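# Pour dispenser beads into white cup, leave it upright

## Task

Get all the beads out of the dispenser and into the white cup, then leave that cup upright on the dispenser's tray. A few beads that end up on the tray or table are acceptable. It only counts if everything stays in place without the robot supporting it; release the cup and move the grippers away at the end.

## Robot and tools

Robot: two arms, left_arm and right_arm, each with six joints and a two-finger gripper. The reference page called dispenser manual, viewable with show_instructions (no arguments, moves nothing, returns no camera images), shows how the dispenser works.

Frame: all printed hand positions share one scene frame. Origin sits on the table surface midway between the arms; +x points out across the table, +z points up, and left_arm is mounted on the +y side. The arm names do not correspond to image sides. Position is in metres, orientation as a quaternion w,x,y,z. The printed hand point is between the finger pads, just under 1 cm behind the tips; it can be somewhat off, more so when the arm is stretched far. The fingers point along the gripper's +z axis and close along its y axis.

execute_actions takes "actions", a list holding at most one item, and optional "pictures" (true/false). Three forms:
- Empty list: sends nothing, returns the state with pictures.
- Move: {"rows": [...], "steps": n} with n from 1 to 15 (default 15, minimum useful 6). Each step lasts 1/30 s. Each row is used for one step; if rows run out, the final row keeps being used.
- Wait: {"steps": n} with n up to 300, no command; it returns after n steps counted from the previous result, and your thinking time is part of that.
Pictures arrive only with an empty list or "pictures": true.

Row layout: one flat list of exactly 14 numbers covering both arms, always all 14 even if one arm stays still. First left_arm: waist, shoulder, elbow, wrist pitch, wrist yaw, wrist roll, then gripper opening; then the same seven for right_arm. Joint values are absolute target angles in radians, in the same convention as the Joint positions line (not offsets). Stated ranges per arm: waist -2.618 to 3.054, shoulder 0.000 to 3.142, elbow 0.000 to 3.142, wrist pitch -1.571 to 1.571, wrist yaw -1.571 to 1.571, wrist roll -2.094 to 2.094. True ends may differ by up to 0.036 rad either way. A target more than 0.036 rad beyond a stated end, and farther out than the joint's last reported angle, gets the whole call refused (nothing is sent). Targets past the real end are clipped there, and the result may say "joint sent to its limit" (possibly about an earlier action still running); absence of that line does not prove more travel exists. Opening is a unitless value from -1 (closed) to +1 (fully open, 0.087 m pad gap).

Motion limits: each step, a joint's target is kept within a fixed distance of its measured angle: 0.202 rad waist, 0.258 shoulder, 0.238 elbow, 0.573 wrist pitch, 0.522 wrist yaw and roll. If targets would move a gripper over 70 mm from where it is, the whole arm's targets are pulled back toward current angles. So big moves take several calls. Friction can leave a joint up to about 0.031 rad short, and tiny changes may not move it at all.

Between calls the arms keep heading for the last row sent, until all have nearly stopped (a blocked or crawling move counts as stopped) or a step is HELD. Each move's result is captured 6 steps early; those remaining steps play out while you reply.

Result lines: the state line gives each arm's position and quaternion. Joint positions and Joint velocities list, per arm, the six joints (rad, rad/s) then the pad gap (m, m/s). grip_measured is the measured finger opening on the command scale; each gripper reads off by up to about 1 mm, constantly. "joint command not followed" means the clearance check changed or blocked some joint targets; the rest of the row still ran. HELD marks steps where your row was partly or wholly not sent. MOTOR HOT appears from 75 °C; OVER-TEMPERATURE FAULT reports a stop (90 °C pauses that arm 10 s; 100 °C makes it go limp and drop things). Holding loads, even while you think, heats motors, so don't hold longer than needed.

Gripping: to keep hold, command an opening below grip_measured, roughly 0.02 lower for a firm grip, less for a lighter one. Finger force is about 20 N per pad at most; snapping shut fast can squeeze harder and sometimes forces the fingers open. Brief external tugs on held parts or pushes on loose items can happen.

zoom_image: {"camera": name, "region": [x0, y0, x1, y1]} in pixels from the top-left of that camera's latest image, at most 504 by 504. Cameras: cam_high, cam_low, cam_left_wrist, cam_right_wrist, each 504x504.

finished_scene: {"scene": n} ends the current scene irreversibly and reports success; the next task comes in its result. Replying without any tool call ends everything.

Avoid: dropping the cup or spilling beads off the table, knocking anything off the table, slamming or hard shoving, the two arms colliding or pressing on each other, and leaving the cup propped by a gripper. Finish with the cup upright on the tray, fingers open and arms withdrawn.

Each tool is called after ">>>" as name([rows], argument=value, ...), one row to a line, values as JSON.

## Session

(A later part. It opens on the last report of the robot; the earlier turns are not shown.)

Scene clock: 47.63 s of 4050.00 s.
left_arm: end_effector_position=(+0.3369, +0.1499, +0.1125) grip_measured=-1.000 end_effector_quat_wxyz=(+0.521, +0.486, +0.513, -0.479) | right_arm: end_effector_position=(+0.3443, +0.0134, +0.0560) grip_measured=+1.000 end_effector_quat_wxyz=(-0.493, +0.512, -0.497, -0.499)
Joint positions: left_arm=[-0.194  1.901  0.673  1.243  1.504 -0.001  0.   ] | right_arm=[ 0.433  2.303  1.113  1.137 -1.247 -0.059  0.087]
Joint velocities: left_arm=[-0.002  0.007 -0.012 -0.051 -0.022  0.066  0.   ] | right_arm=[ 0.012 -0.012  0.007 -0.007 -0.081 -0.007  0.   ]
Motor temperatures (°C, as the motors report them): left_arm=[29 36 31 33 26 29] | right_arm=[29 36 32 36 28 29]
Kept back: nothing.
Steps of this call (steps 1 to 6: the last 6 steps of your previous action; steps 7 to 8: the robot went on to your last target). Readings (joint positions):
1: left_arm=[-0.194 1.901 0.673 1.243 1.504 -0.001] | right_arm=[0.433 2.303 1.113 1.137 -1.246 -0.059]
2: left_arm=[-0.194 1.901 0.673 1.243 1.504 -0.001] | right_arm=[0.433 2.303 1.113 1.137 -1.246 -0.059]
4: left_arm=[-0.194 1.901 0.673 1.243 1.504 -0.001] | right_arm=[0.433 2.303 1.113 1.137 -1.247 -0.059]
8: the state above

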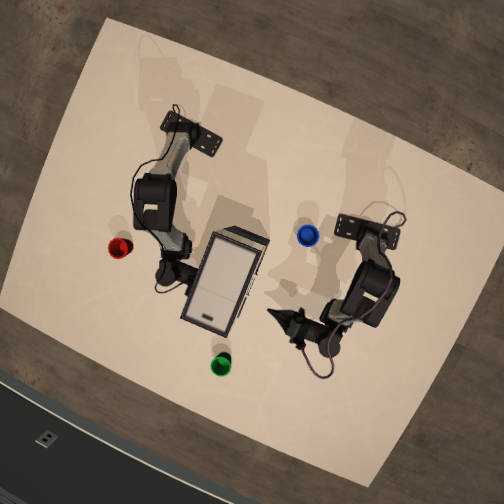

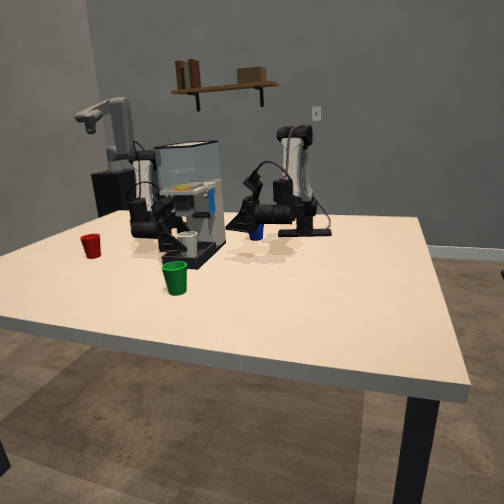

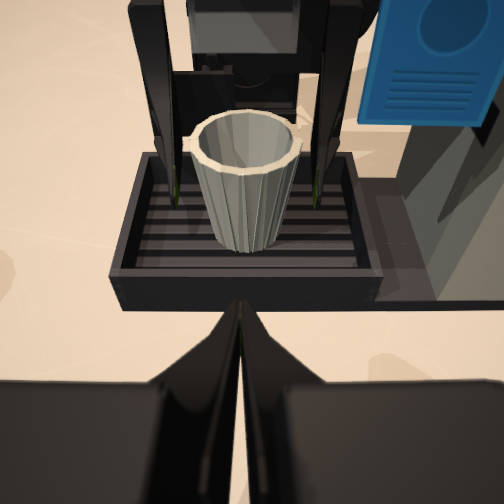

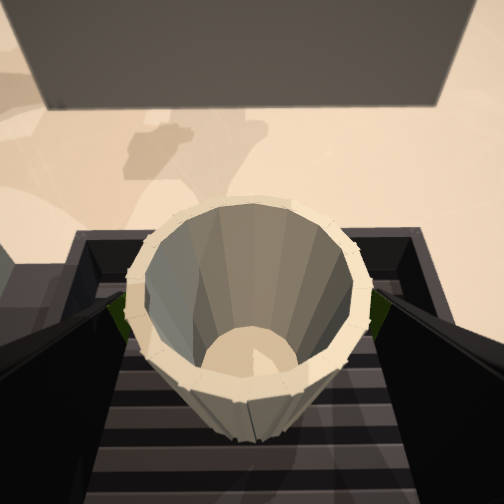

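>>> execute_actions([
  {"rows": [[-0.2,1.896,0.645,1.235,1.492,0.013,-1,0.423,2.297,1.151,1.145,-1.263,-0.069,1],[-0.2,1.891,0.645,1.234,1.489,0.036,-1,0.423,2.297,1.151,1.145,-1.273,-0.069,1],[-0.201,1.889,0.643,1.233,1.483,0.073,-1,0.420,2.297,1.151,1.145,-1.288,-0.069,1],[-0.205,1.883,0.638,1.231,1.476,0.121,-1,0.411,2.297,1.151,1.145,-1.308,-0.069,1],[-0.210,1.874,0.630,1.229,1.468,0.181,-1,0.398,2.297,1.151,1.145,-1.331,-0.069,1],[-0.218,1.862,0.619,1.227,1.458,0.250,-1,0.382,2.297,1.151,1.145,-1.356,-0.069,1],[-0.227,1.847,0.606,1.225,1.447,0.328,-1,0.362,2.29,1.135,1.145,-1.382,-0.069,1],[-0.237,1.830,0.590,1.222,1.435,0.412,-1,0.341,2.283,1.12,1.145,-1.408,-0.069,1],[-0.249,1.811,0.573,1.219,1.422,0.502,-1,0.319,2.275,1.105,1.141,-1.433,-0.069,1],[-0.261,1.790,0.555,1.216,1.409,0.596,-1,0.296,2.270,1.099,1.129,-1.456,-0.05,1],[-0.275,1.768,0.535,1.213,1.395,0.693,-1,0.275,2.257,1.098,1.111,-1.476,-0.044,1],[-0.289,1.745,0.514,1.210,1.382,0.791,-1,0.255,2.235,1.096,1.087,-1.491,-0.037,1],[-0.304,1.721,0.492,1.207,1.368,0.888,-1,0.239,2.207,1.092,1.058,-1.501,-0.03,1],[-0.319,1.697,0.471,1.204,1.354,0.985,-1,0.226,2.172,1.088,1.024,-1.505,-0.022,1],[-0.333,1.673,0.449,1.201,1.341,1.079,-1,0.217,2.133,1.084,0.987,-1.505,-0.014,1]], "steps": 15},
])

>>> execute_actions([
  {"rows": [[-0.348,1.649,0.427,1.198,1.328,1.169,-1,0.214,2.090,1.079,0.948,-1.505,-0.007,1],[-0.362,1.626,0.406,1.195,1.316,1.253,-1,0.214,2.043,1.074,0.907,-1.505,0,1],[-0.376,1.604,0.386,1.193,1.305,1.331,-1,0.214,1.995,1.069,0.865,-1.505,0.005,1],[-0.388,1.583,0.368,1.191,1.295,1.400,-1,0.214,1.946,1.063,0.823,-1.505,0.008,1],[-0.400,1.564,0.351,1.189,1.287,1.460,-1,0.214,1.897,1.057,0.782,-1.505,0.009,1],[-0.410,1.547,0.335,1.187,1.280,1.508,-1,0.214,1.849,1.052,0.743,-1.505,0.009,1],[-0.419,1.532,0.322,1.186,1.274,1.545,-1,0.214,1.802,1.047,0.706,-1.505,0.009,1],[-0.427,1.520,0.311,1.185,1.271,1.568,-1,0.214,1.759,1.042,0.673,-1.505,0.009,1],[-0.432,1.511,0.303,1.185,1.270,1.576,-1,0.214,1.720,1.038,0.643,-1.505,0.009,1],[-0.436,1.505,0.298,1.185,1.270,1.576,-1,0.214,1.685,1.034,0.619,-1.505,0.009,1],[-0.437,1.503,0.296,1.185,1.270,1.576,-1,0.214,1.657,1.030,0.601,-1.505,0.009,1],[-0.437,1.503,0.296,1.185,1.270,1.576,-1,0.214,1.635,1.028,0.589,-1.505,0.009,1],[-0.437,1.503,0.296,1.185,1.270,1.576,-1,0.214,1.622,1.027,0.585,-1.505,0.009,1],[-0.437,1.503,0.296,1.185,1.270,1.576,-1,0.214,1.617,1.026,0.585,-1.505,0.009,1]], "steps": 15},
])

>>> execute_actions([
  {"steps": 16},
], pictures=true)

Scene clock: 51.60 s of 4050.00 s.
left_arm: end_effector_position=(+0.3380, +0.1436, +0.1170) grip_measured=-1.000 end_effector_quat_wxyz=(+0.578, +0.541, +0.455, -0.408) | right_arm: end_effector_position=(+0.3441, -0.0080, +0.0568) grip_measured=+1.000 end_effector_quat_wxyz=(-0.483, +0.520, -0.485, -0.510)
Joint positions: left_arm=[-0.218  1.854  0.627  1.236  1.464  0.247  0.   ] | right_arm=[ 0.379  2.303  1.113  1.137 -1.342 -0.06   0.087]
Joint velocities: left_arm=[-0.281 -0.481 -0.437 -0.037 -0.11   1.648  0.   ] | right_arm=[-0.584  0.012  0.002 -0.037 -0.579 -0.022  0.   ]
Motor temperatures (°C, as the motors report them): left_arm=[29 36 31 33 26 29] | right_arm=[29 37 32 35 28 29]
Steps of this call (steps 1 to 15: the robot went on to your last target; steps 16 to 90: nothing new was sent; then 0.67 s passed at rest; steps 91 to 99: the first 9 steps of this action). Readings (joint positions):
91: left_arm=[-0.194 1.901 0.673 1.243 1.504 0.000] | right_arm=[0.433 2.303 1.113 1.137 -1.248 -0.059]
92: left_arm=[-0.194 1.901 0.673 1.243 1.502 0.006] | right_arm=[0.433 2.303 1.113 1.137 -1.250 -0.059]
94: left_arm=[-0.194 1.901 0.673 1.243 1.498 0.035] | right_arm=[0.432 2.303 1.113 1.137 -1.262 -0.059]
98: left_arm=[-0.208 1.870 0.642 1.238 1.472 0.189] | right_arm=[0.397 2.303 1.113 1.137 -1.323 -0.060]
99: the state above

Scene clock: 52.10 s of 4050.00 s.
left_arm: end_effector_position=(+0.2811, +0.1008, +0.1662) grip_measured=-1.000 end_effector_quat_wxyz=(+0.707, +0.701, +0.079, -0.047) | right_arm: end_effector_position=(+0.3270, -0.0818, +0.2183) grip_measured=+1.000 end_effector_quat_wxyz=(-0.513, +0.525, -0.470, -0.490)
Joint positions: left_arm=[-0.413  1.54   0.347  1.209  1.308  1.377  0.   ] | right_arm=[ 0.207  1.799  1.076  0.795 -1.484 -0.007  0.087]
Joint velocities: left_arm=[-0.203 -0.344 -0.305 -0.081 -0.183  1.311  0.   ] | right_arm=[-0.012 -1.365 -0.081 -0.872 -0.095  0.037  0.   ]
Motor temperatures (°C, as the motors report them): left_arm=[29 36 31 33 26 29] | right_arm=[29 37 32 35 28 29]
Steps of this call (steps 1 to 6: the last 6 steps of your previous action; steps 7 to 15: the first 9 steps of this action). Readings (joint positions):
7: left_arm=[-0.316 1.698 0.492 1.224 1.386 0.801] | right_arm=[0.222 2.195 1.103 1.042 -1.452 -0.038]
8: left_arm=[-0.331 1.674 0.470 1.222 1.375 0.887] | right_arm=[0.212 2.153 1.098 1.014 -1.459 -0.033]
10: left_arm=[-0.360 1.628 0.428 1.218 1.352 1.055] | right_arm=[0.206 2.058 1.090 0.952 -1.469 -0.022]
14: left_arm=[-0.405 1.554 0.359 1.210 1.315 1.329] | right_arm=[0.207 1.848 1.078 0.825 -1.482 -0.009]
15: the state above

Scene clock: 52.63 s of 4050.00 s.
left_arm: end_effector_position=(+0.2776, +0.0997, +0.1728) grip_measured=-1.000 end_effector_quat_wxyz=(+0.708, +0.706, +0.020, +0.021) | right_arm: end_effector_position=(+0.2910, -0.0859, +0.2572) grip_measured=+1.000 end_effector_quat_wxyz=(-0.499, +0.519, -0.479, -0.502)
Joint positions: left_arm=[-0.428  1.517  0.325  1.201  1.28   1.564  0.   ] | right_arm=[ 0.207  1.616  1.047  0.606 -1.496 -0.001  0.087]
Joint velocities: left_arm=[ 0.007  0.007 -0.007  0.022  0.007  0.007  0.   ] | right_arm=[-0.002  0.002 -0.002 -0.037  0.037  0.007  0.   ]
Motor temperatures (°C, as the motors report them): left_arm=[29 36 31 33 26 29] | right_arm=[29 37 32 35 28 29]
Kept back: nothing.
Steps of this call (steps 1 to 6: the last 6 steps of your previous action; steps 7 to 16: the robot went on to your last target). Readings (joint positions):
1: left_arm=[-0.420 1.530 0.337 1.208 1.303 1.416] | right_arm=[0.207 1.754 1.073 0.767 -1.486 -0.006]
2: left_arm=[-0.424 1.523 0.330 1.207 1.299 1.446] | right_arm=[0.207 1.714 1.070 0.742 -1.488 -0.005]
4: left_arm=[-0.428 1.517 0.325 1.205 1.293 1.491] | right_arm=[0.207 1.653 1.065 0.700 -1.492 -0.004]
8: left_arm=[-0.428 1.517 0.325 1.203 1.285 1.538] | right_arm=[0.207 1.616 1.062 0.655 -1.496 -0.003]
16: the state above

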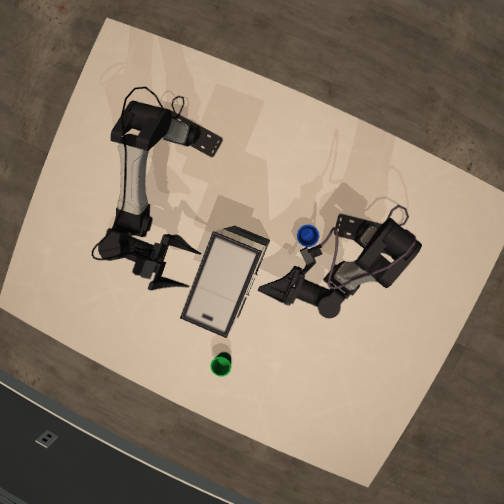

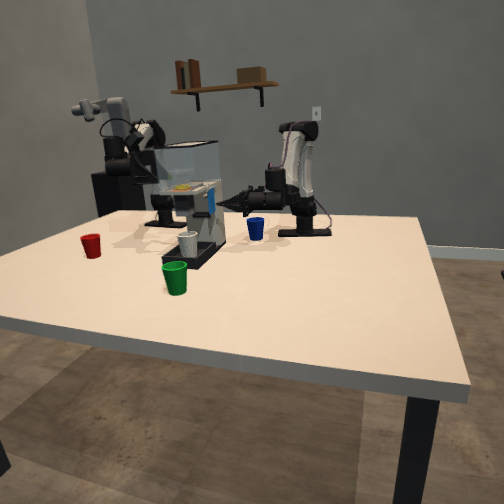

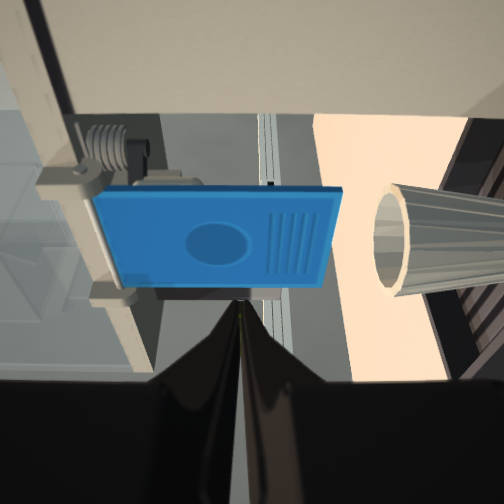

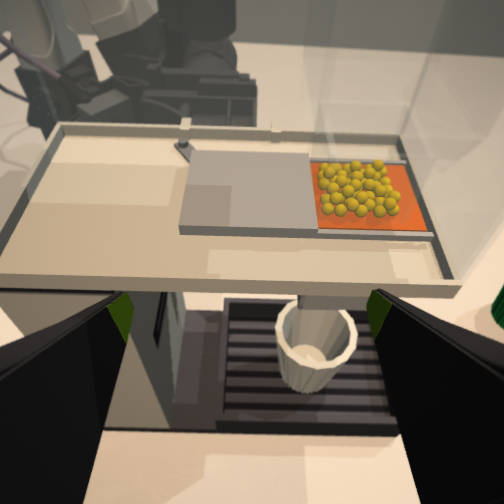

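>>> execute_actions([
  {"rows": [[-0.437,1.506,0.302,1.185,1.268,1.576,-1,0.217,1.617,1.026,0.575,-1.484,0.009,1],[-0.438,1.510,0.310,1.185,1.263,1.576,-1,0.220,1.617,1.026,0.565,-1.480,0.009,1],[-0.442,1.514,0.318,1.185,1.255,1.576,-1,0.223,1.617,1.026,0.56,-1.475,0.009,1],[-0.448,1.518,0.326,1.185,1.245,1.576,-1,0.227,1.617,1.026,0.56,-1.469,0.009,1],[-0.456,1.521,0.334,1.185,1.235,1.576,-1,0.232,1.617,1.026,0.56,-1.463,0.009,1],[-0.464,1.522,0.338,1.185,1.225,1.576,-1,0.238,1.617,1.026,0.56,-1.456,0.009,1],[-0.473,1.522,0.338,1.185,1.215,1.576,-1,0.245,1.617,1.026,0.56,-1.450,0.009,1],[-0.482,1.522,0.338,1.185,1.207,1.576,-1,0.251,1.617,1.026,0.56,-1.445,0.009,1],[-0.490,1.522,0.338,1.185,1.202,1.576,-1,0.257,1.617,1.026,0.56,-1.441,0.009,1],[-0.498,1.522,0.338,1.185,1.200,1.576,-1,0.262,1.617,1.026,0.56,-1.440,0.009,1],[-0.504,1.522,0.338,1.185,1.200,1.576,-1,0.266,1.617,1.026,0.56,-1.440,0.009,1],[-0.508,1.522,0.338,1.185,1.200,1.576,-1,0.269,1.617,1.026,0.56,-1.440,0.009,1],[-0.509,1.522,0.338,1.185,1.200,1.576,-1,0.270,1.617,1.026,0.56,-1.440,0.009,1]], "steps": 14},
])

>>> execute_actions([
  {"steps": 14},
], pictures=true)

Scene clock: 55.10 s of 4050.00 s.
left_arm: end_effector_position=(+0.2766, +0.0933, +0.1729) grip_measured=-1.000 end_effector_quat_wxyz=(+0.708, +0.706, +0.020, +0.024) | right_arm: end_effector_position=(+0.2889, -0.0786, +0.2548) grip_measured=+1.000 end_effector_quat_wxyz=(-0.491, +0.513, -0.486, -0.509)
Joint positions: left_arm=[-0.458  1.517  0.324  1.2    1.246  1.569  0.   ] | right_arm=[ 0.228  1.616  1.047  0.578 -1.475 -0.     0.087]
Joint velocities: left_arm=[-0.256 -0.002  0.007  0.007 -0.198  0.007  0.   ] | right_arm=[ 0.188  0.017 -0.002 -0.066  0.11   0.037  0.   ]
Motor temperatures (°C, as the motors report them): left_arm=[29 36 31 33 26 29] | right_arm=[29 36 32 35 28 29]
Steps of this call (steps 1 to 15: the robot went on to your last target; steps 16 to 66: nothing new was sent; steps 67 to 74: the first 8 steps of this action). Readings (joint positions):
67: left_arm=[-0.428 1.517 0.325 1.201 1.279 1.569] | right_arm=[0.207 1.616 1.047 0.597 -1.496 -0.001]
68: left_arm=[-0.428 1.517 0.325 1.201 1.278 1.569] | right_arm=[0.207 1.616 1.047 0.594 -1.495 -0.001]
70: left_arm=[-0.431 1.517 0.325 1.201 1.271 1.569] | right_arm=[0.209 1.616 1.047 0.586 -1.491 -0.001]
74: the state above

Scene clock: 55.57 s of 4050.00 s.
left_arm: end_effector_position=(+0.2729, +0.0839, +0.1730) grip_measured=-1.000 end_effector_quat_wxyz=(+0.708, +0.706, +0.018, +0.022) | right_arm: end_effector_position=(+0.2851, -0.0675, +0.2543) grip_measured=+1.000 end_effector_quat_wxyz=(-0.487, +0.514, -0.485, -0.513)
Joint positions: left_arm=[-0.5    1.517  0.325  1.2    1.211  1.569  0.   ] | right_arm=[ 0.261  1.616  1.047  0.573 -1.452 -0.     0.087]
Joint velocities: left_arm=[ 0.002 -0.007 -0.002 -0.051  0.007  0.007  0.   ] | right_arm=[ 0.017 -0.007 -0.002 -0.125  0.007  0.007  0.   ]
Motor temperatures (°C, as the motors report them): left_arm=[29 36 31 33 26 29] | right_arm=[29 36 32 35 28 29]
Kept back: nothing.
Steps of this call (steps 1 to 6: the last 6 steps of your previous action; steps 7 to 14: the robot went on to your last target). Readings (joint positions):
1: left_arm=[-0.467 1.517 0.325 1.200 1.239 1.569] | right_arm=[0.235 1.616 1.047 0.577 -1.470 -0.000]
2: left_arm=[-0.475 1.517 0.325 1.200 1.233 1.569] | right_arm=[0.242 1.616 1.047 0.576 -1.466 -0.000]
4: left_arm=[-0.490 1.517 0.325 1.200 1.224 1.569] | right_arm=[0.253 1.616 1.047 0.575 -1.461 -0.000]
8: left_arm=[-0.500 1.517 0.325 1.200 1.216 1.569] | right_arm=[0.261 1.616 1.047 0.574 -1.456 -0.000]
14: the state above

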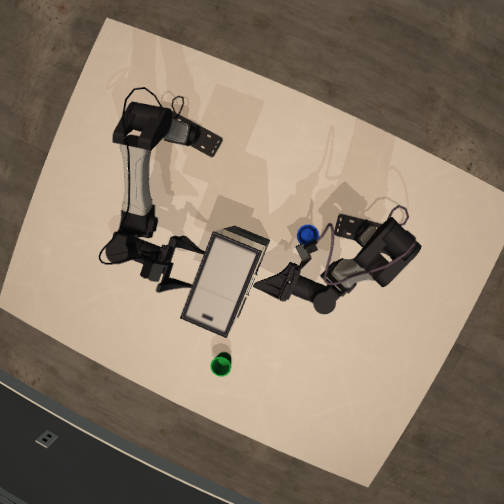

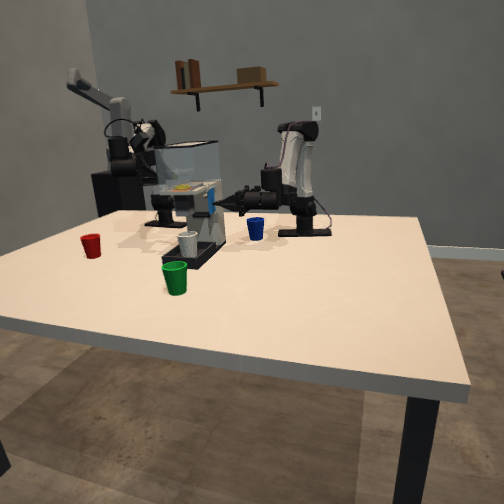

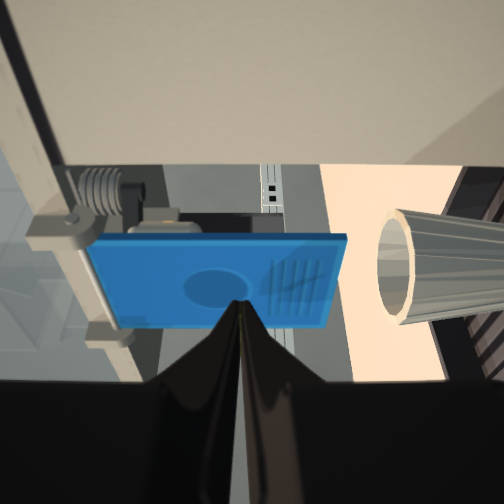

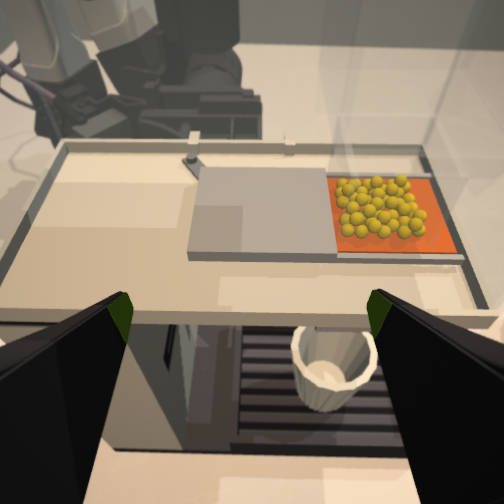

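>>> zoom_image(camera="cam_right_wrist", region=[330, 230, 504, 370])

>>> zoom_image(camera="cam_low", region=[120, 130, 250, 260])

Region (330, 230, 504, 370) of cam_right_wrist's 504x504 image, scaled by 2.897, with more detail than that image has; it fills the top 406 rows of this view, and the rest is white.

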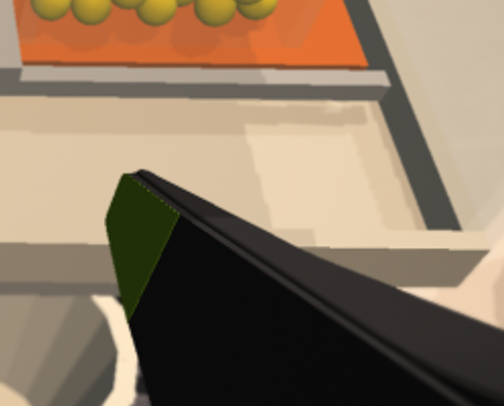

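Region (120, 130, 250, 260) of cam_low's 504x504 image, scaled by 3.877, with more detail than that image has.

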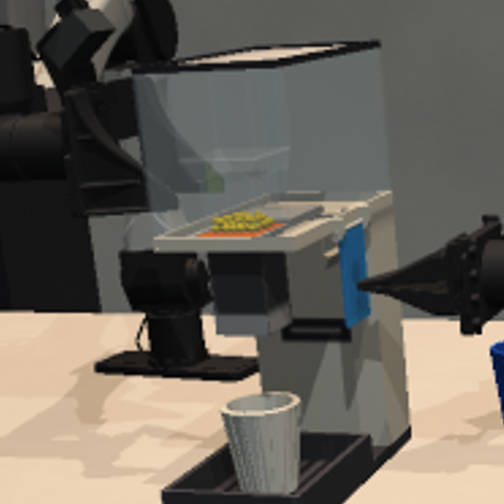

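>>> execute_actions([
  {"rows": [[-0.509,1.522,0.338,1.185,1.200,1.576,-1,0.274,1.617,1.026,0.56,-1.436,0.009,1],[-0.509,1.522,0.338,1.185,1.200,1.576,-1,0.278,1.617,1.026,0.56,-1.431,0.009,1],[-0.509,1.522,0.338,1.185,1.200,1.576,-1,0.281,1.617,1.026,0.56,-1.426,0.009,1],[-0.509,1.522,0.338,1.185,1.200,1.576,-1,0.284,1.617,1.026,0.56,-1.422,0.009,1],[-0.509,1.522,0.338,1.185,1.200,1.576,-1,0.287,1.617,1.026,0.56,-1.421,0.009,1],[-0.509,1.522,0.338,1.185,1.200,1.576,-1,0.289,1.617,1.026,0.56,-1.421,0.009,1],[-0.509,1.522,0.338,1.185,1.200,1.576,-1,0.290,1.617,1.026,0.56,-1.421,0.009,1]], "steps": 10},
])

>>> execute_actions([
  {"steps": 10},
], pictures=true)

>>> zoom_image(camera="cam_right_wrist", region=[330, 230, 504, 370])

Scene clock: 58.40 s of 4050.00 s.
left_arm: end_effector_position=(+0.2732, +0.0840, +0.1730) grip_measured=-1.000 end_effector_quat_wxyz=(+0.708, +0.706, +0.018, +0.023) | right_arm: end_effector_position=(+0.2853, -0.0657, +0.2543) grip_measured=+1.000 end_effector_quat_wxyz=(-0.488, +0.513, -0.486, -0.512)
Joint positions: left_arm=[-0.5    1.517  0.325  1.2    1.209  1.569  0.   ] | right_arm=[ 0.267  1.616  1.047  0.573 -1.444 -0.     0.087]
Joint velocities: left_arm=[ 0.012  0.002  0.017  0.022 -0.037  0.007  0.   ] | right_arm=[ 0.105 -0.012 -0.017  0.022  0.066 -0.037  0.   ]
Motor temperatures (°C, as the motors report them): left_arm=[29 35 31 33 26 29] | right_arm=[29 36 32 35 28 29]
Steps of this call (steps 1 to 30: the robot went on to your last target; steps 31 to 81: nothing new was sent; steps 82 to 85: the first 4 steps of this action). Readings (joint positions):
82: left_arm=[-0.500 1.517 0.325 1.200 1.209 1.569] | right_arm=[0.261 1.616 1.047 0.573 -1.451 -0.000]
83: left_arm=[-0.500 1.517 0.325 1.200 1.209 1.569] | right_arm=[0.262 1.616 1.047 0.573 -1.449 -0.000]
85: the state above

Scene clock: 58.73 s of 4050.00 s.
left_arm: end_effector_position=(+0.2732, +0.0840, +0.1730) grip_measured=-1.000 end_effector_quat_wxyz=(+0.708, +0.706, +0.018, +0.023) | right_arm: end_effector_position=(+0.2848, -0.0631, +0.2543) grip_measured=+1.000 end_effector_quat_wxyz=(-0.488, +0.513, -0.486, -0.512)
Joint positions: left_arm=[-0.5    1.517  0.325  1.2    1.209  1.569  0.   ] | right_arm=[ 0.274  1.616  1.047  0.573 -1.436  0.     0.087]
Joint velocities: left_arm=[-0.017  0.007  0.017 -0.022 -0.022 -0.066  0.   ] | right_arm=[ 0.012 -0.022 -0.002 -0.066  0.022 -0.022  0.   ]
Motor temperatures (°C, as the motors report them): left_arm=[29 35 31 33 26 29] | right_arm=[29 36 32 35 28 29]
Kept back: nothing.
Steps of this call (steps 1 to 6: the last 6 steps of your previous action; steps 7 to 10: the robot went on to your last target). Readings (joint positions):
1: left_arm=[-0.500 1.517 0.325 1.200 1.209 1.569] | right_arm=[0.270 1.616 1.047 0.573 -1.442 -0.000]
2: left_arm=[-0.500 1.517 0.325 1.200 1.209 1.569] | right_arm=[0.273 1.616 1.047 0.573 -1.439 -0.000]
4: left_arm=[-0.500 1.517 0.325 1.200 1.209 1.569] | right_arm=[0.274 1.616 1.047 0.573 -1.436 0.000]
8: left_arm=[-0.500 1.517 0.325 1.200 1.209 1.569] | right_arm=[0.274 1.616 1.047 0.573 -1.436 0.000]
10: the state above

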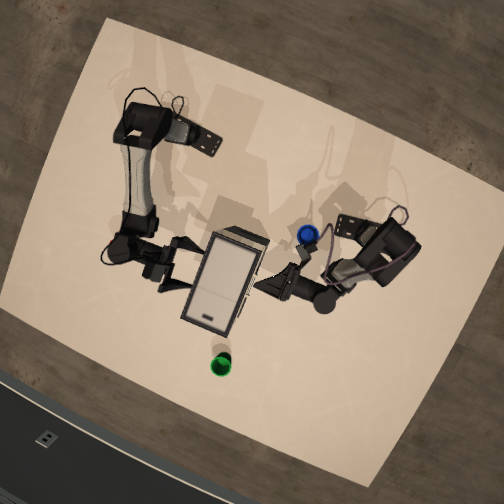

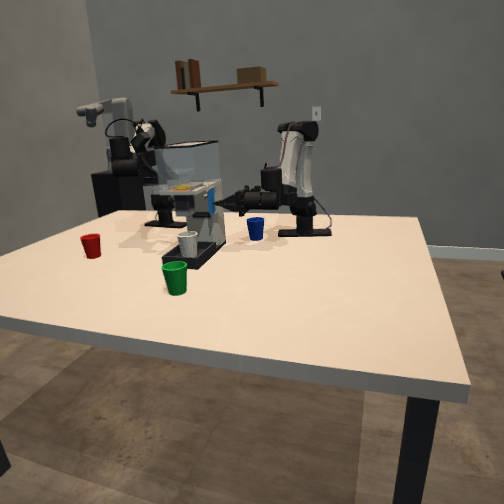

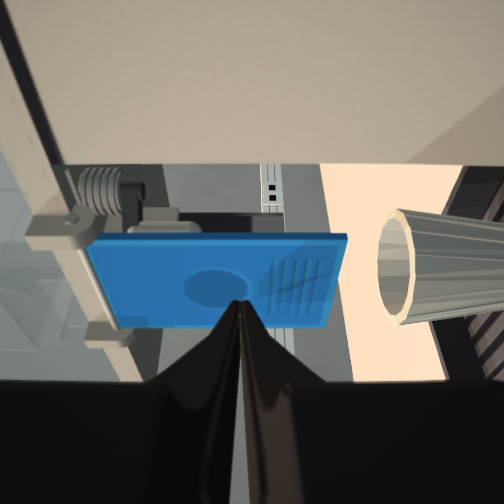

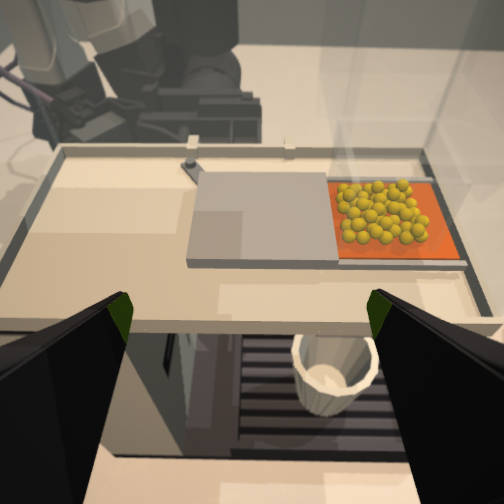

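Region (330, 230, 504, 370) of cam_right_wrist's 504x504 image, scaled by 2.897, with more detail than that image has; it fills the top 406 rows of this view, and the rest is white.

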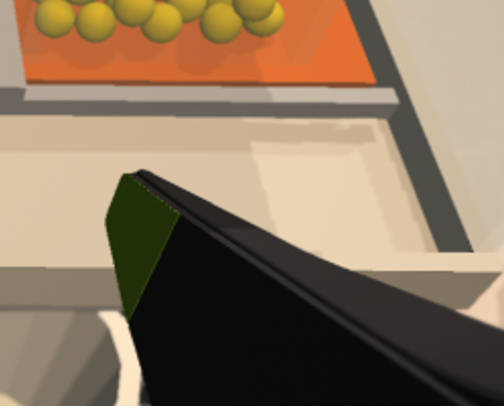

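>>> execute_actions([
  {"rows": [[-0.510,1.530,0.350,1.185,1.194,1.576,-1,0.290,1.617,1.026,0.56,-1.421,0.009,1],[-0.512,1.531,0.351,1.185,1.189,1.576,-1,0.290,1.617,1.026,0.56,-1.421,0.009,1],[-0.515,1.533,0.353,1.185,1.183,1.576,-1,0.290,1.617,1.026,0.56,-1.421,0.009,1],[-0.520,1.535,0.355,1.185,1.177,1.576,-1,0.290,1.617,1.026,0.56,-1.421,0.009,1],[-0.526,1.537,0.357,1.185,1.169,1.576,-1,0.290,1.617,1.026,0.56,-1.421,0.009,1],[-0.533,1.540,0.360,1.185,1.161,1.576,-1,0.290,1.617,1.026,0.56,-1.421,0.009,1],[-0.540,1.543,0.363,1.185,1.153,1.576,-1,0.290,1.617,1.026,0.56,-1.421,0.009,1],[-0.548,1.547,0.366,1.185,1.144,1.576,-1,0.290,1.617,1.026,0.56,-1.421,0.009,1],[-0.557,1.550,0.370,1.185,1.134,1.576,-1,0.290,1.617,1.026,0.56,-1.421,0.009,1],[-0.566,1.554,0.373,1.185,1.125,1.576,-1,0.290,1.617,1.026,0.56,-1.421,0.009,1],[-0.575,1.558,0.377,1.185,1.116,1.576,-1,0.290,1.617,1.026,0.56,-1.421,0.009,1],[-0.585,1.562,0.381,1.185,1.106,1.576,-1,0.290,1.617,1.026,0.56,-1.421,0.009,1]], "steps": 12},
])

>>> execute_actions([
  {"rows": [[-0.594,1.566,0.385,1.185,1.097,1.576,-1,0.290,1.617,1.026,0.56,-1.421,0.009,1],[-0.603,1.570,0.389,1.185,1.089,1.576,-1,0.290,1.617,1.026,0.56,-1.421,0.009,1],[-0.612,1.574,0.392,1.185,1.081,1.576,-1,0.290,1.617,1.026,0.56,-1.421,0.009,1],[-0.621,1.577,0.396,1.185,1.073,1.576,-1,0.290,1.617,1.026,0.56,-1.421,0.009,1],[-0.629,1.581,0.399,1.185,1.067,1.576,-1,0.290,1.617,1.026,0.56,-1.421,0.009,1],[-0.636,1.584,0.402,1.185,1.061,1.576,-1,0.290,1.617,1.026,0.56,-1.421,0.009,1],[-0.643,1.587,0.405,1.185,1.056,1.576,-1,0.290,1.617,1.026,0.56,-1.421,0.009,1],[-0.649,1.589,0.407,1.185,1.053,1.576,-1,0.290,1.617,1.026,0.56,-1.421,0.009,1],[-0.654,1.591,0.409,1.185,1.051,1.576,-1,0.290,1.617,1.026,0.56,-1.421,0.009,1],[-0.657,1.593,0.411,1.185,1.050,1.576,-1,0.290,1.617,1.026,0.56,-1.421,0.009,1],[-0.659,1.594,0.412,1.185,1.050,1.576,-1,0.290,1.617,1.026,0.56,-1.421,0.009,1],[-0.660,1.594,0.412,1.185,1.050,1.576,-1,0.290,1.617,1.026,0.56,-1.421,0.009,1]], "steps": 12},
])

>>> execute_actions([
  {"steps": 16},
], pictures=true)

Scene clock: 60.67 s of 4050.00 s.
left_arm: end_effector_position=(+0.2734, +0.0814, +0.1734) grip_measured=-1.000 end_effector_quat_wxyz=(+0.708, +0.706, +0.020, +0.024) | right_arm: end_effector_position=(+0.2848, -0.0631, +0.2543) grip_measured=+1.000 end_effector_quat_wxyz=(-0.488, +0.513, -0.486, -0.512)
Joint positions: left_arm=[-0.512  1.517  0.326  1.2    1.192  1.569  0.   ] | right_arm=[ 0.274  1.616  1.047  0.573 -1.436  0.     0.087]
Joint velocities: left_arm=[-0.193 -0.007  0.061 -0.022 -0.154 -0.037  0.   ] | right_arm=[-0.007 -0.007  0.012  0.022  0.022  0.007  0.   ]
Motor temperatures (°C, as the motors report them): left_arm=[29 35 31 33 26 29] | right_arm=[29 36 32 35 28 29]
Steps of this call (steps 1 to 15: the robot went on to your last target; steps 16 to 52: nothing new was sent; steps 53 to 58: the first 6 steps of this action). Readings (joint positions):
53: left_arm=[-0.500 1.517 0.325 1.200 1.208 1.569] | right_arm=[0.274 1.616 1.047 0.573 -1.436 0.000]
54: left_arm=[-0.500 1.517 0.325 1.200 1.206 1.569] | right_arm=[0.274 1.616 1.047 0.573 -1.436 0.000]
56: left_arm=[-0.503 1.517 0.324 1.200 1.200 1.569] | right_arm=[0.274 1.616 1.047 0.573 -1.436 0.000]
58: the state above

Scene clock: 61.07 s of 4050.00 s.
left_arm: end_effector_position=(+0.2760, +0.0585, +0.1761) grip_measured=-1.000 end_effector_quat_wxyz=(+0.709, +0.705, +0.016, +0.027) | right_arm: end_effector_position=(+0.2860, -0.0632, +0.2543) grip_measured=+1.000 end_effector_quat_wxyz=(-0.489, +0.511, -0.488, -0.511)
Joint positions: left_arm=[-0.601  1.552  0.368  1.2    1.104  1.572  0.   ] | right_arm=[ 0.274  1.616  1.047  0.573 -1.43   0.001  0.087]
Joint velocities: left_arm=[-0.134  0.076  0.071 -0.007 -0.227  0.007  0.   ] | right_arm=[-0.066  0.012  0.012 -0.037  0.095  0.007  0.   ]
Motor temperatures (°C, as the motors report them): left_arm=[29 35 31 33 26 29] | right_arm=[29 36 32 35 28 29]
Steps of this call (steps 1 to 6: the last 6 steps of your previous action; steps 7 to 12: the first 6 steps of this action). Readings (joint positions):
7: left_arm=[-0.564 1.536 0.351 1.198 1.147 1.571] | right_arm=[0.274 1.616 1.047 0.573 -1.436 0.001]
8: left_arm=[-0.572 1.540 0.355 1.198 1.139 1.571] | right_arm=[0.274 1.616 1.047 0.573 -1.436 0.001]
10: left_arm=[-0.588 1.546 0.363 1.199 1.121 1.572] | right_arm=[0.274 1.616 1.047 0.573 -1.436 0.001]
12: the state above

Scene clock: 61.60 s of 4050.00 s.
left_arm: end_effector_position=(+0.2799, +0.0539, +0.1758) grip_measured=-1.000 end_effector_quat_wxyz=(+0.709, +0.704, +0.024, +0.037) | right_arm: end_effector_position=(+0.2891, -0.0666, +0.2543) grip_measured=+1.000 end_effector_quat_wxyz=(-0.493, +0.508, -0.492, -0.507)
Joint positions: left_arm=[-0.624  1.564  0.375  1.205  1.056  1.574  0.   ] | right_arm=[ 0.264  1.616  1.047  0.573 -1.426  0.001  0.087]
Joint velocities: left_arm=[-0.002 -0.007 -0.007 -0.051 -0.081 -0.037  0.   ] | right_arm=[-0.022 -0.017 -0.017  0.007  0.007  0.037  0.   ]
Motor temperatures (°C, as the motors report them): left_arm=[29 35 31 33 26 29] | right_arm=[29 36 32 35 28 29]
Kept back: nothing.
Steps of this call (steps 1 to 6: the last 6 steps of your previous action; steps 7 to 16: the robot went on to your last target). Readings (joint positions):
1: left_arm=[-0.606 1.555 0.370 1.200 1.095 1.573] | right_arm=[0.273 1.616 1.047 0.573 -1.426 0.001]
2: left_arm=[-0.609 1.557 0.370 1.202 1.088 1.573] | right_arm=[0.271 1.616 1.047 0.573 -1.426 0.001]
4: left_arm=[-0.615 1.561 0.372 1.203 1.075 1.573] | right_arm=[0.268 1.616 1.047 0.573 -1.426 0.001]
8: left_arm=[-0.622 1.564 0.375 1.205 1.060 1.574] | right_arm=[0.264 1.616 1.047 0.573 -1.426 0.001]
16: the state above

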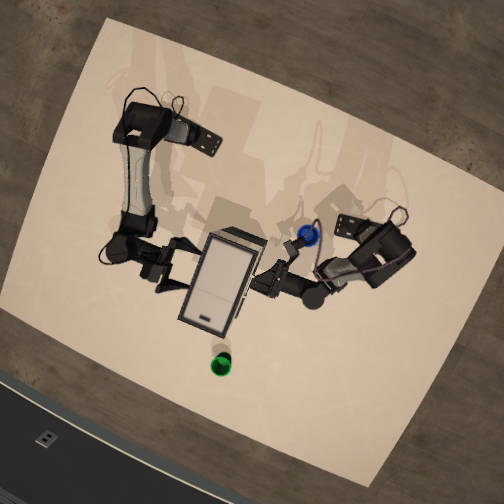

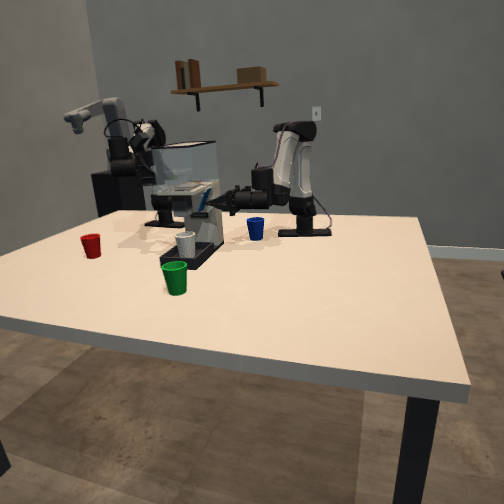

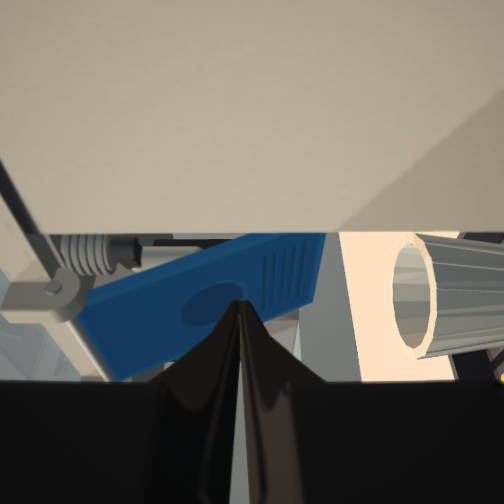

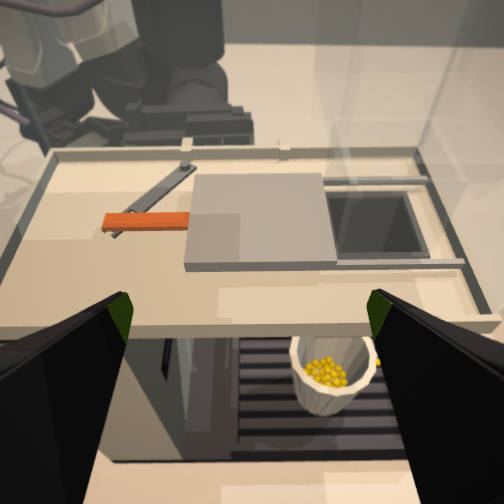

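>>> execute_actions([
  {"rows": [[-0.648,1.585,0.400,1.185,1.056,1.576,-1,0.288,1.617,1.026,0.56,-1.422,0.009,1],[-0.637,1.576,0.388,1.185,1.064,1.576,-1,0.284,1.617,1.026,0.56,-1.424,0.009,1],[-0.627,1.567,0.376,1.185,1.074,1.576,-1,0.280,1.617,1.026,0.56,-1.426,0.009,1],[-0.618,1.559,0.364,1.185,1.086,1.576,-1,0.276,1.617,1.026,0.56,-1.428,0.009,1],[-0.609,1.552,0.353,1.185,1.099,1.576,-1,0.272,1.617,1.026,0.56,-1.430,0.009,1],[-0.600,1.547,0.346,1.185,1.113,1.576,-1,0.268,1.617,1.026,0.56,-1.432,0.009,1],[-0.590,1.543,0.341,1.185,1.127,1.576,-1,0.264,1.617,1.026,0.56,-1.434,0.009,1],[-0.579,1.539,0.336,1.185,1.141,1.576,-1,0.260,1.617,1.026,0.56,-1.436,0.009,1],[-0.567,1.535,0.331,1.185,1.155,1.576,-1,0.256,1.617,1.026,0.56,-1.438,0.009,1],[-0.555,1.531,0.327,1.185,1.169,1.576,-1,0.251,1.617,1.026,0.56,-1.441,0.009,1],[-0.542,1.527,0.322,1.185,1.183,1.576,-1,0.245,1.617,1.026,0.56,-1.446,0.009,1],[-0.529,1.523,0.318,1.185,1.197,1.576,-1,0.238,1.617,1.026,0.56,-1.452,0.009,1],[-0.516,1.519,0.313,1.185,1.211,1.576,-1,0.230,1.617,1.026,0.56,-1.459,0.009,1],[-0.503,1.515,0.309,1.185,1.225,1.576,-1,0.221,1.617,1.026,0.56,-1.467,0.009,1],[-0.490,1.512,0.305,1.185,1.239,1.576,-1,0.211,1.617,1.026,0.56,-1.475,0.009,1]], "steps": 15},
])

>>> execute_actions([
  {"rows": [[-0.476,1.522,0.325,1.195,1.254,1.555,-1,0.200,1.617,1.026,0.56,-1.483,0.009,1],[-0.462,1.535,0.348,1.205,1.269,1.530,-1,0.189,1.617,1.026,0.56,-1.490,0.009,1],[-0.447,1.548,0.365,1.213,1.285,1.495,-1,0.178,1.617,1.026,0.56,-1.496,0.009,1],[-0.432,1.561,0.377,1.217,1.301,1.447,-1,0.168,1.617,1.026,0.56,-1.501,0.009,1],[-0.416,1.576,0.390,1.219,1.317,1.388,-1,0.159,1.617,1.026,0.56,-1.505,0.009,1],[-0.400,1.593,0.405,1.221,1.333,1.319,-1,0.152,1.617,1.026,0.56,-1.507,0.009,1],[-0.384,1.611,0.422,1.224,1.349,1.242,-1,0.146,1.617,1.026,0.56,-1.507,0.009,1],[-0.368,1.632,0.441,1.226,1.365,1.158,-1,0.142,1.617,1.026,0.56,-1.507,0.009,1],[-0.352,1.653,0.461,1.229,1.381,1.068,-1,0.140,1.617,1.026,0.56,-1.507,0.009,1],[-0.336,1.676,0.481,1.231,1.397,0.974,-1,0.140,1.617,1.026,0.56,-1.507,0.009,1],[-0.320,1.699,0.503,1.234,1.413,0.878,-1,0.140,1.617,1.026,0.56,-1.507,0.009,1],[-0.304,1.723,0.524,1.237,1.428,0.780,-1,0.140,1.617,1.026,0.56,-1.507,0.009,1]], "steps": 12},
])

>>> execute_actions([
  {"rows": [[-0.288,1.747,0.546,1.240,1.443,0.682,-1,0.140,1.617,1.026,0.56,-1.507,0.009,1],[-0.273,1.770,0.567,1.243,1.457,0.585,-1,0.140,1.617,1.026,0.56,-1.507,0.009,1],[-0.258,1.793,0.588,1.245,1.470,0.491,-1,0.140,1.617,1.026,0.56,-1.507,0.009,1],[-0.244,1.814,0.608,1.248,1.482,0.402,-1,0.140,1.617,1.026,0.56,-1.507,0.009,1],[-0.231,1.835,0.626,1.250,1.492,0.317,-1,0.140,1.617,1.026,0.56,-1.507,0.009,1],[-0.220,1.854,0.644,1.252,1.500,0.240,-1,0.140,1.617,1.026,0.56,-1.507,0.009,1],[-0.210,1.870,0.659,1.254,1.506,0.170,-1,0.140,1.617,1.026,0.56,-1.507,0.009,1],[-0.202,1.885,0.672,1.255,1.511,0.111,-1,0.140,1.617,1.026,0.56,-1.507,0.009,1],[-0.195,1.897,0.683,1.256,1.514,0.062,-1,0.140,1.617,1.026,0.56,-1.507,0.009,1],[-0.191,1.906,0.691,1.257,1.515,0.025,-1,0.140,1.617,1.026,0.56,-1.507,0.009,1],[-0.188,1.911,0.696,1.257,1.515,0.002,-1,0.140,1.617,1.026,0.56,-1.507,0.009,1],[-0.187,1.913,0.698,1.257,1.515,-0.006,-1,0.140,1.617,1.026,0.56,-1.507,0.009,1]], "steps": 12},
])

>>> execute_actions([
  {"steps": 16},
], pictures=true)

Scene clock: 63.40 s of 4050.00 s.
left_arm: end_effector_position=(+0.2797, +0.0624, +0.1734) grip_measured=-1.000 end_effector_quat_wxyz=(+0.708, +0.706, +0.024, +0.031) | right_arm: end_effector_position=(+0.2897, -0.0676, +0.2543) grip_measured=+1.000 end_effector_quat_wxyz=(-0.494, +0.507, -0.492, -0.507)
Joint positions: left_arm=[-0.588  1.557  0.364  1.2    1.1    1.574  0.   ] | right_arm=[ 0.26   1.616  1.047  0.573 -1.427  0.001  0.087]
Joint velocities: left_arm=[ 0.295 -0.129 -0.168 -0.037  0.227  0.037  0.   ] | right_arm=[-0.017  0.002 -0.007  0.007 -0.066 -0.037  0.   ]
Motor temperatures (°C, as the motors report them): left_arm=[29 35 31 33 26 29] | right_arm=[29 36 32 35 28 29]
Steps of this call (steps 1 to 15: the robot went on to your last target; steps 16 to 45: nothing new was sent; steps 46 to 54: the first 9 steps of this action). Readings (joint positions):
46: left_arm=[-0.624 1.564 0.375 1.205 1.056 1.574] | right_arm=[0.264 1.616 1.047 0.573 -1.426 0.001]
47: left_arm=[-0.624 1.564 0.375 1.205 1.056 1.574] | right_arm=[0.263 1.616 1.047 0.573 -1.426 0.001]
49: left_arm=[-0.620 1.564 0.375 1.205 1.061 1.574] | right_arm=[0.262 1.616 1.047 0.573 -1.426 0.001]
53: left_arm=[-0.598 1.561 0.369 1.202 1.091 1.574] | right_arm=[0.261 1.616 1.047 0.573 -1.427 0.001]
54: the state above

Scene clock: 63.80 s of 4050.00 s.
left_arm: end_effector_position=(+0.2872, +0.0963, +0.1715) grip_measured=-1.000 end_effector_quat_wxyz=(+0.709, +0.703, +0.052, -0.004) | right_arm: end_effector_position=(+0.2998, -0.0968, +0.2543) grip_measured=+1.000 end_effector_quat_wxyz=(-0.502, +0.498, -0.501, -0.498)
Joint positions: left_arm=[-0.435  1.549  0.359  1.209  1.264  1.473  0.   ] | right_arm=[ 0.175  1.616  1.047  0.572 -1.476  0.001  0.087]
Joint velocities: left_arm=[ 0.437  0.339  0.354  0.11   0.432 -1.048  0.   ] | right_arm=[-0.291 -0.007 -0.012  0.037 -0.081 -0.007  0.   ]
Motor temperatures (°C, as the motors report them): left_arm=[29 35 31 33 26 29] | right_arm=[29 36 32 35 28 29]
Steps of this call (steps 1 to 6: the last 6 steps of your previous action; steps 7 to 12: the first 6 steps of this action). Readings (joint positions):
7: left_arm=[-0.506 1.531 0.339 1.197 1.188 1.572] | right_arm=[0.230 1.616 1.047 0.572 -1.449 0.001]
8: left_arm=[-0.493 1.531 0.339 1.198 1.202 1.565] | right_arm=[0.220 1.616 1.047 0.572 -1.455 0.001]
10: left_arm=[-0.465 1.533 0.341 1.202 1.232 1.534] | right_arm=[0.196 1.616 1.047 0.572 -1.466 0.001]
12: the state above

Scene clock: 64.20 s of 4050.00 s.
left_arm: end_effector_position=(+0.3408, +0.1353, +0.1320) grip_measured=-1.000 end_effector_quat_wxyz=(+0.643, +0.616, +0.345, -0.298) | right_arm: end_effector_position=(+0.3021, -0.1061, +0.2543) grip_measured=+1.000 end_effector_quat_wxyz=(+0.505, -0.496, +0.504, +0.495)
Joint positions: left_arm=[-0.249  1.802  0.594  1.24   1.44   0.595  0.   ] | right_arm=[ 0.148  1.616  1.047  0.572 -1.494  0.001  0.087]
Joint velocities: left_arm=[ 0.383  0.589  0.535  0.051  0.271 -2.44   0.   ] | right_arm=[-0.002  0.017 -0.002  0.066 -0.051 -0.037  0.   ]
Motor temperatures (°C, as the motors report them): left_arm=[29 35 31 33 26 29] | right_arm=[29 36 32 35 28 29]
Steps of this call (steps 1 to 6: the last 6 steps of your previous action; steps 7 to 12: the first 6 steps of this action). Readings (joint positions):
7: left_arm=[-0.324 1.689 0.491 1.229 1.372 1.025] | right_arm=[0.148 1.616 1.047 0.572 -1.491 0.001]
8: left_arm=[-0.308 1.712 0.512 1.231 1.386 0.941] | right_arm=[0.148 1.616 1.047 0.572 -1.492 0.001]
10: left_arm=[-0.277 1.759 0.555 1.235 1.415 0.767] | right_arm=[0.148 1.616 1.047 0.572 -1.494 0.001]
12: the state above

Scene clock: 64.73 s of 4050.00 s.
left_arm: end_effector_position=(+0.3386, +0.1498, +0.1159) grip_measured=-1.000 end_effector_quat_wxyz=(+0.530, +0.495, +0.503, -0.469) | right_arm: end_effector_position=(+0.3018, -0.1061, +0.2542) grip_measured=+1.000 end_effector_quat_wxyz=(+0.504, -0.497, +0.503, +0.496)
Joint positions: left_arm=[-0.194  1.894  0.675  1.253  1.503  0.019  0.   ] | right_arm=[ 0.148  1.616  1.047  0.572 -1.496  0.001  0.087]
Joint velocities: left_arm=[ 0.002 -0.007  0.012  0.007 -0.007 -0.183  0.   ] | right_arm=[-0.012 -0.012 -0.017  0.022  0.022 -0.051  0.   ]
Motor temperatures (°C, as the motors report them): left_arm=[29 35 31 33 26 29] | right_arm=[29 36 32 35 28 29]
Kept back: nothing.
Steps of this call (steps 1 to 6: the last 6 steps of your previous action; steps 7 to 16: the robot went on to your last target). Readings (joint positions):
1: left_arm=[-0.237 1.822 0.612 1.242 1.451 0.513] | right_arm=[0.148 1.616 1.047 0.572 -1.495 0.001]
2: left_arm=[-0.226 1.840 0.628 1.243 1.460 0.435] | right_arm=[0.148 1.616 1.047 0.572 -1.495 0.001]
4: left_arm=[-0.208 1.869 0.654 1.245 1.475 0.297] | right_arm=[0.148 1.616 1.047 0.572 -1.495 0.001]
8: left_arm=[-0.194 1.894 0.674 1.247 1.491 0.121] | right_arm=[0.148 1.616 1.047 0.572 -1.496 0.001]
16: the state above

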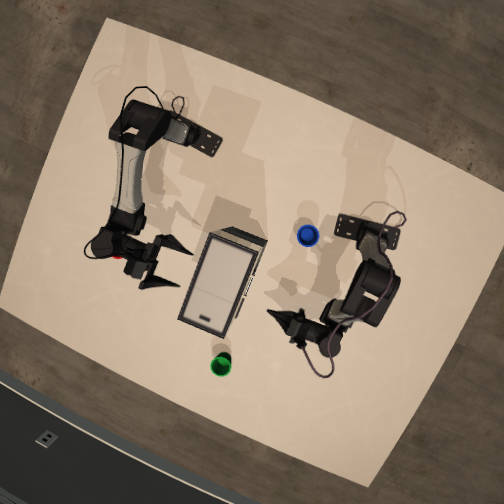

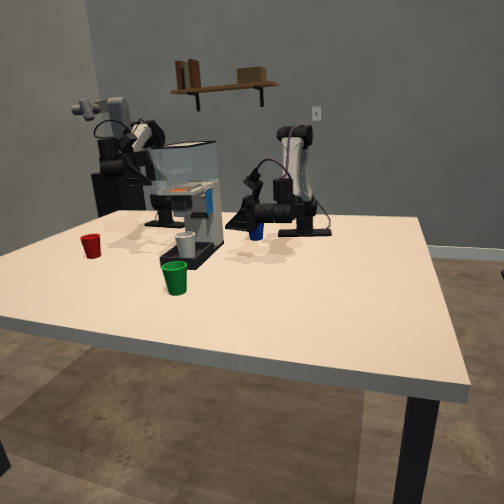

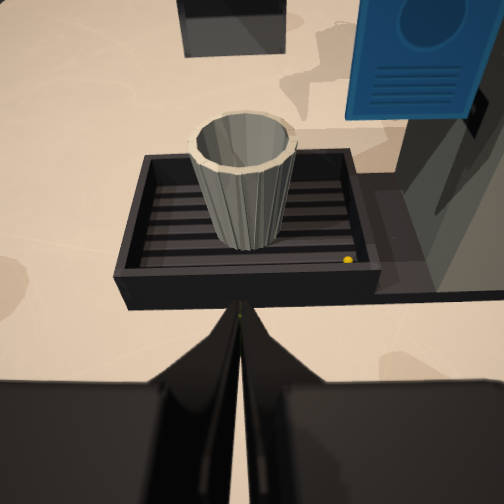

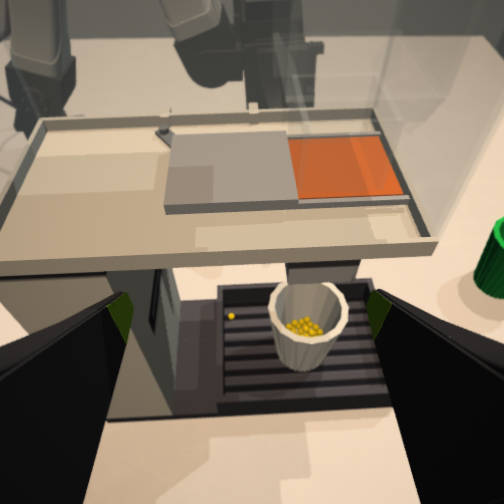

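>>> zoom_image(camera="cam_right_wrist", region=[200, 260, 410, 430])

>>> zoom_image(camera="cam_left_wrist", region=[100, 100, 400, 320])

>>> zoom_image(camera="cam_low", region=[130, 130, 260, 290])

Region (200, 260, 410, 430) of cam_right_wrist's 504x504 image, scaled by 2.400, with more detail than that image has; it fills the top 408 rows of this view, and the rest is white.

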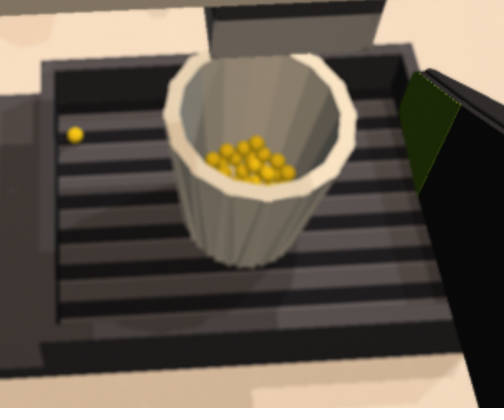

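Region (100, 100, 400, 320) of cam_left_wrist's 504x504 image, scaled by 1.680, with more detail than that image has; it fills the top 370 rows of this view, and the rest is white.

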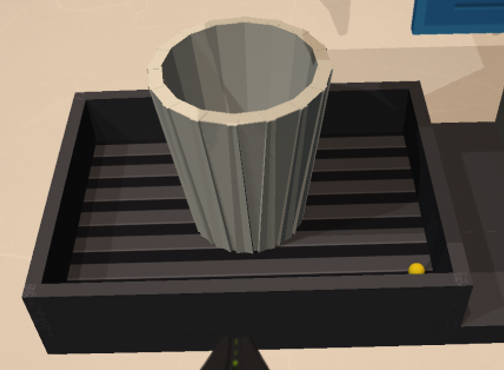

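Region (130, 130, 260, 290) of cam_low's 504x504 image, scaled by 3.150, with more detail than that image has; it fills the left 410 columns of this view, and the rest is white.

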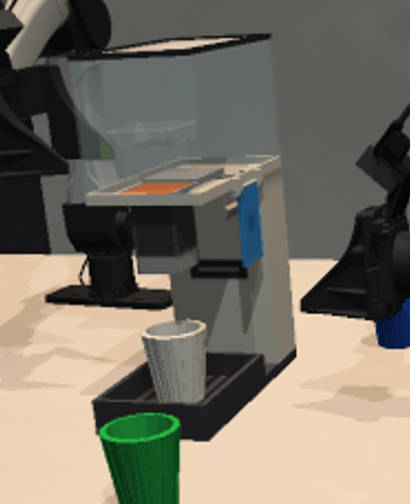

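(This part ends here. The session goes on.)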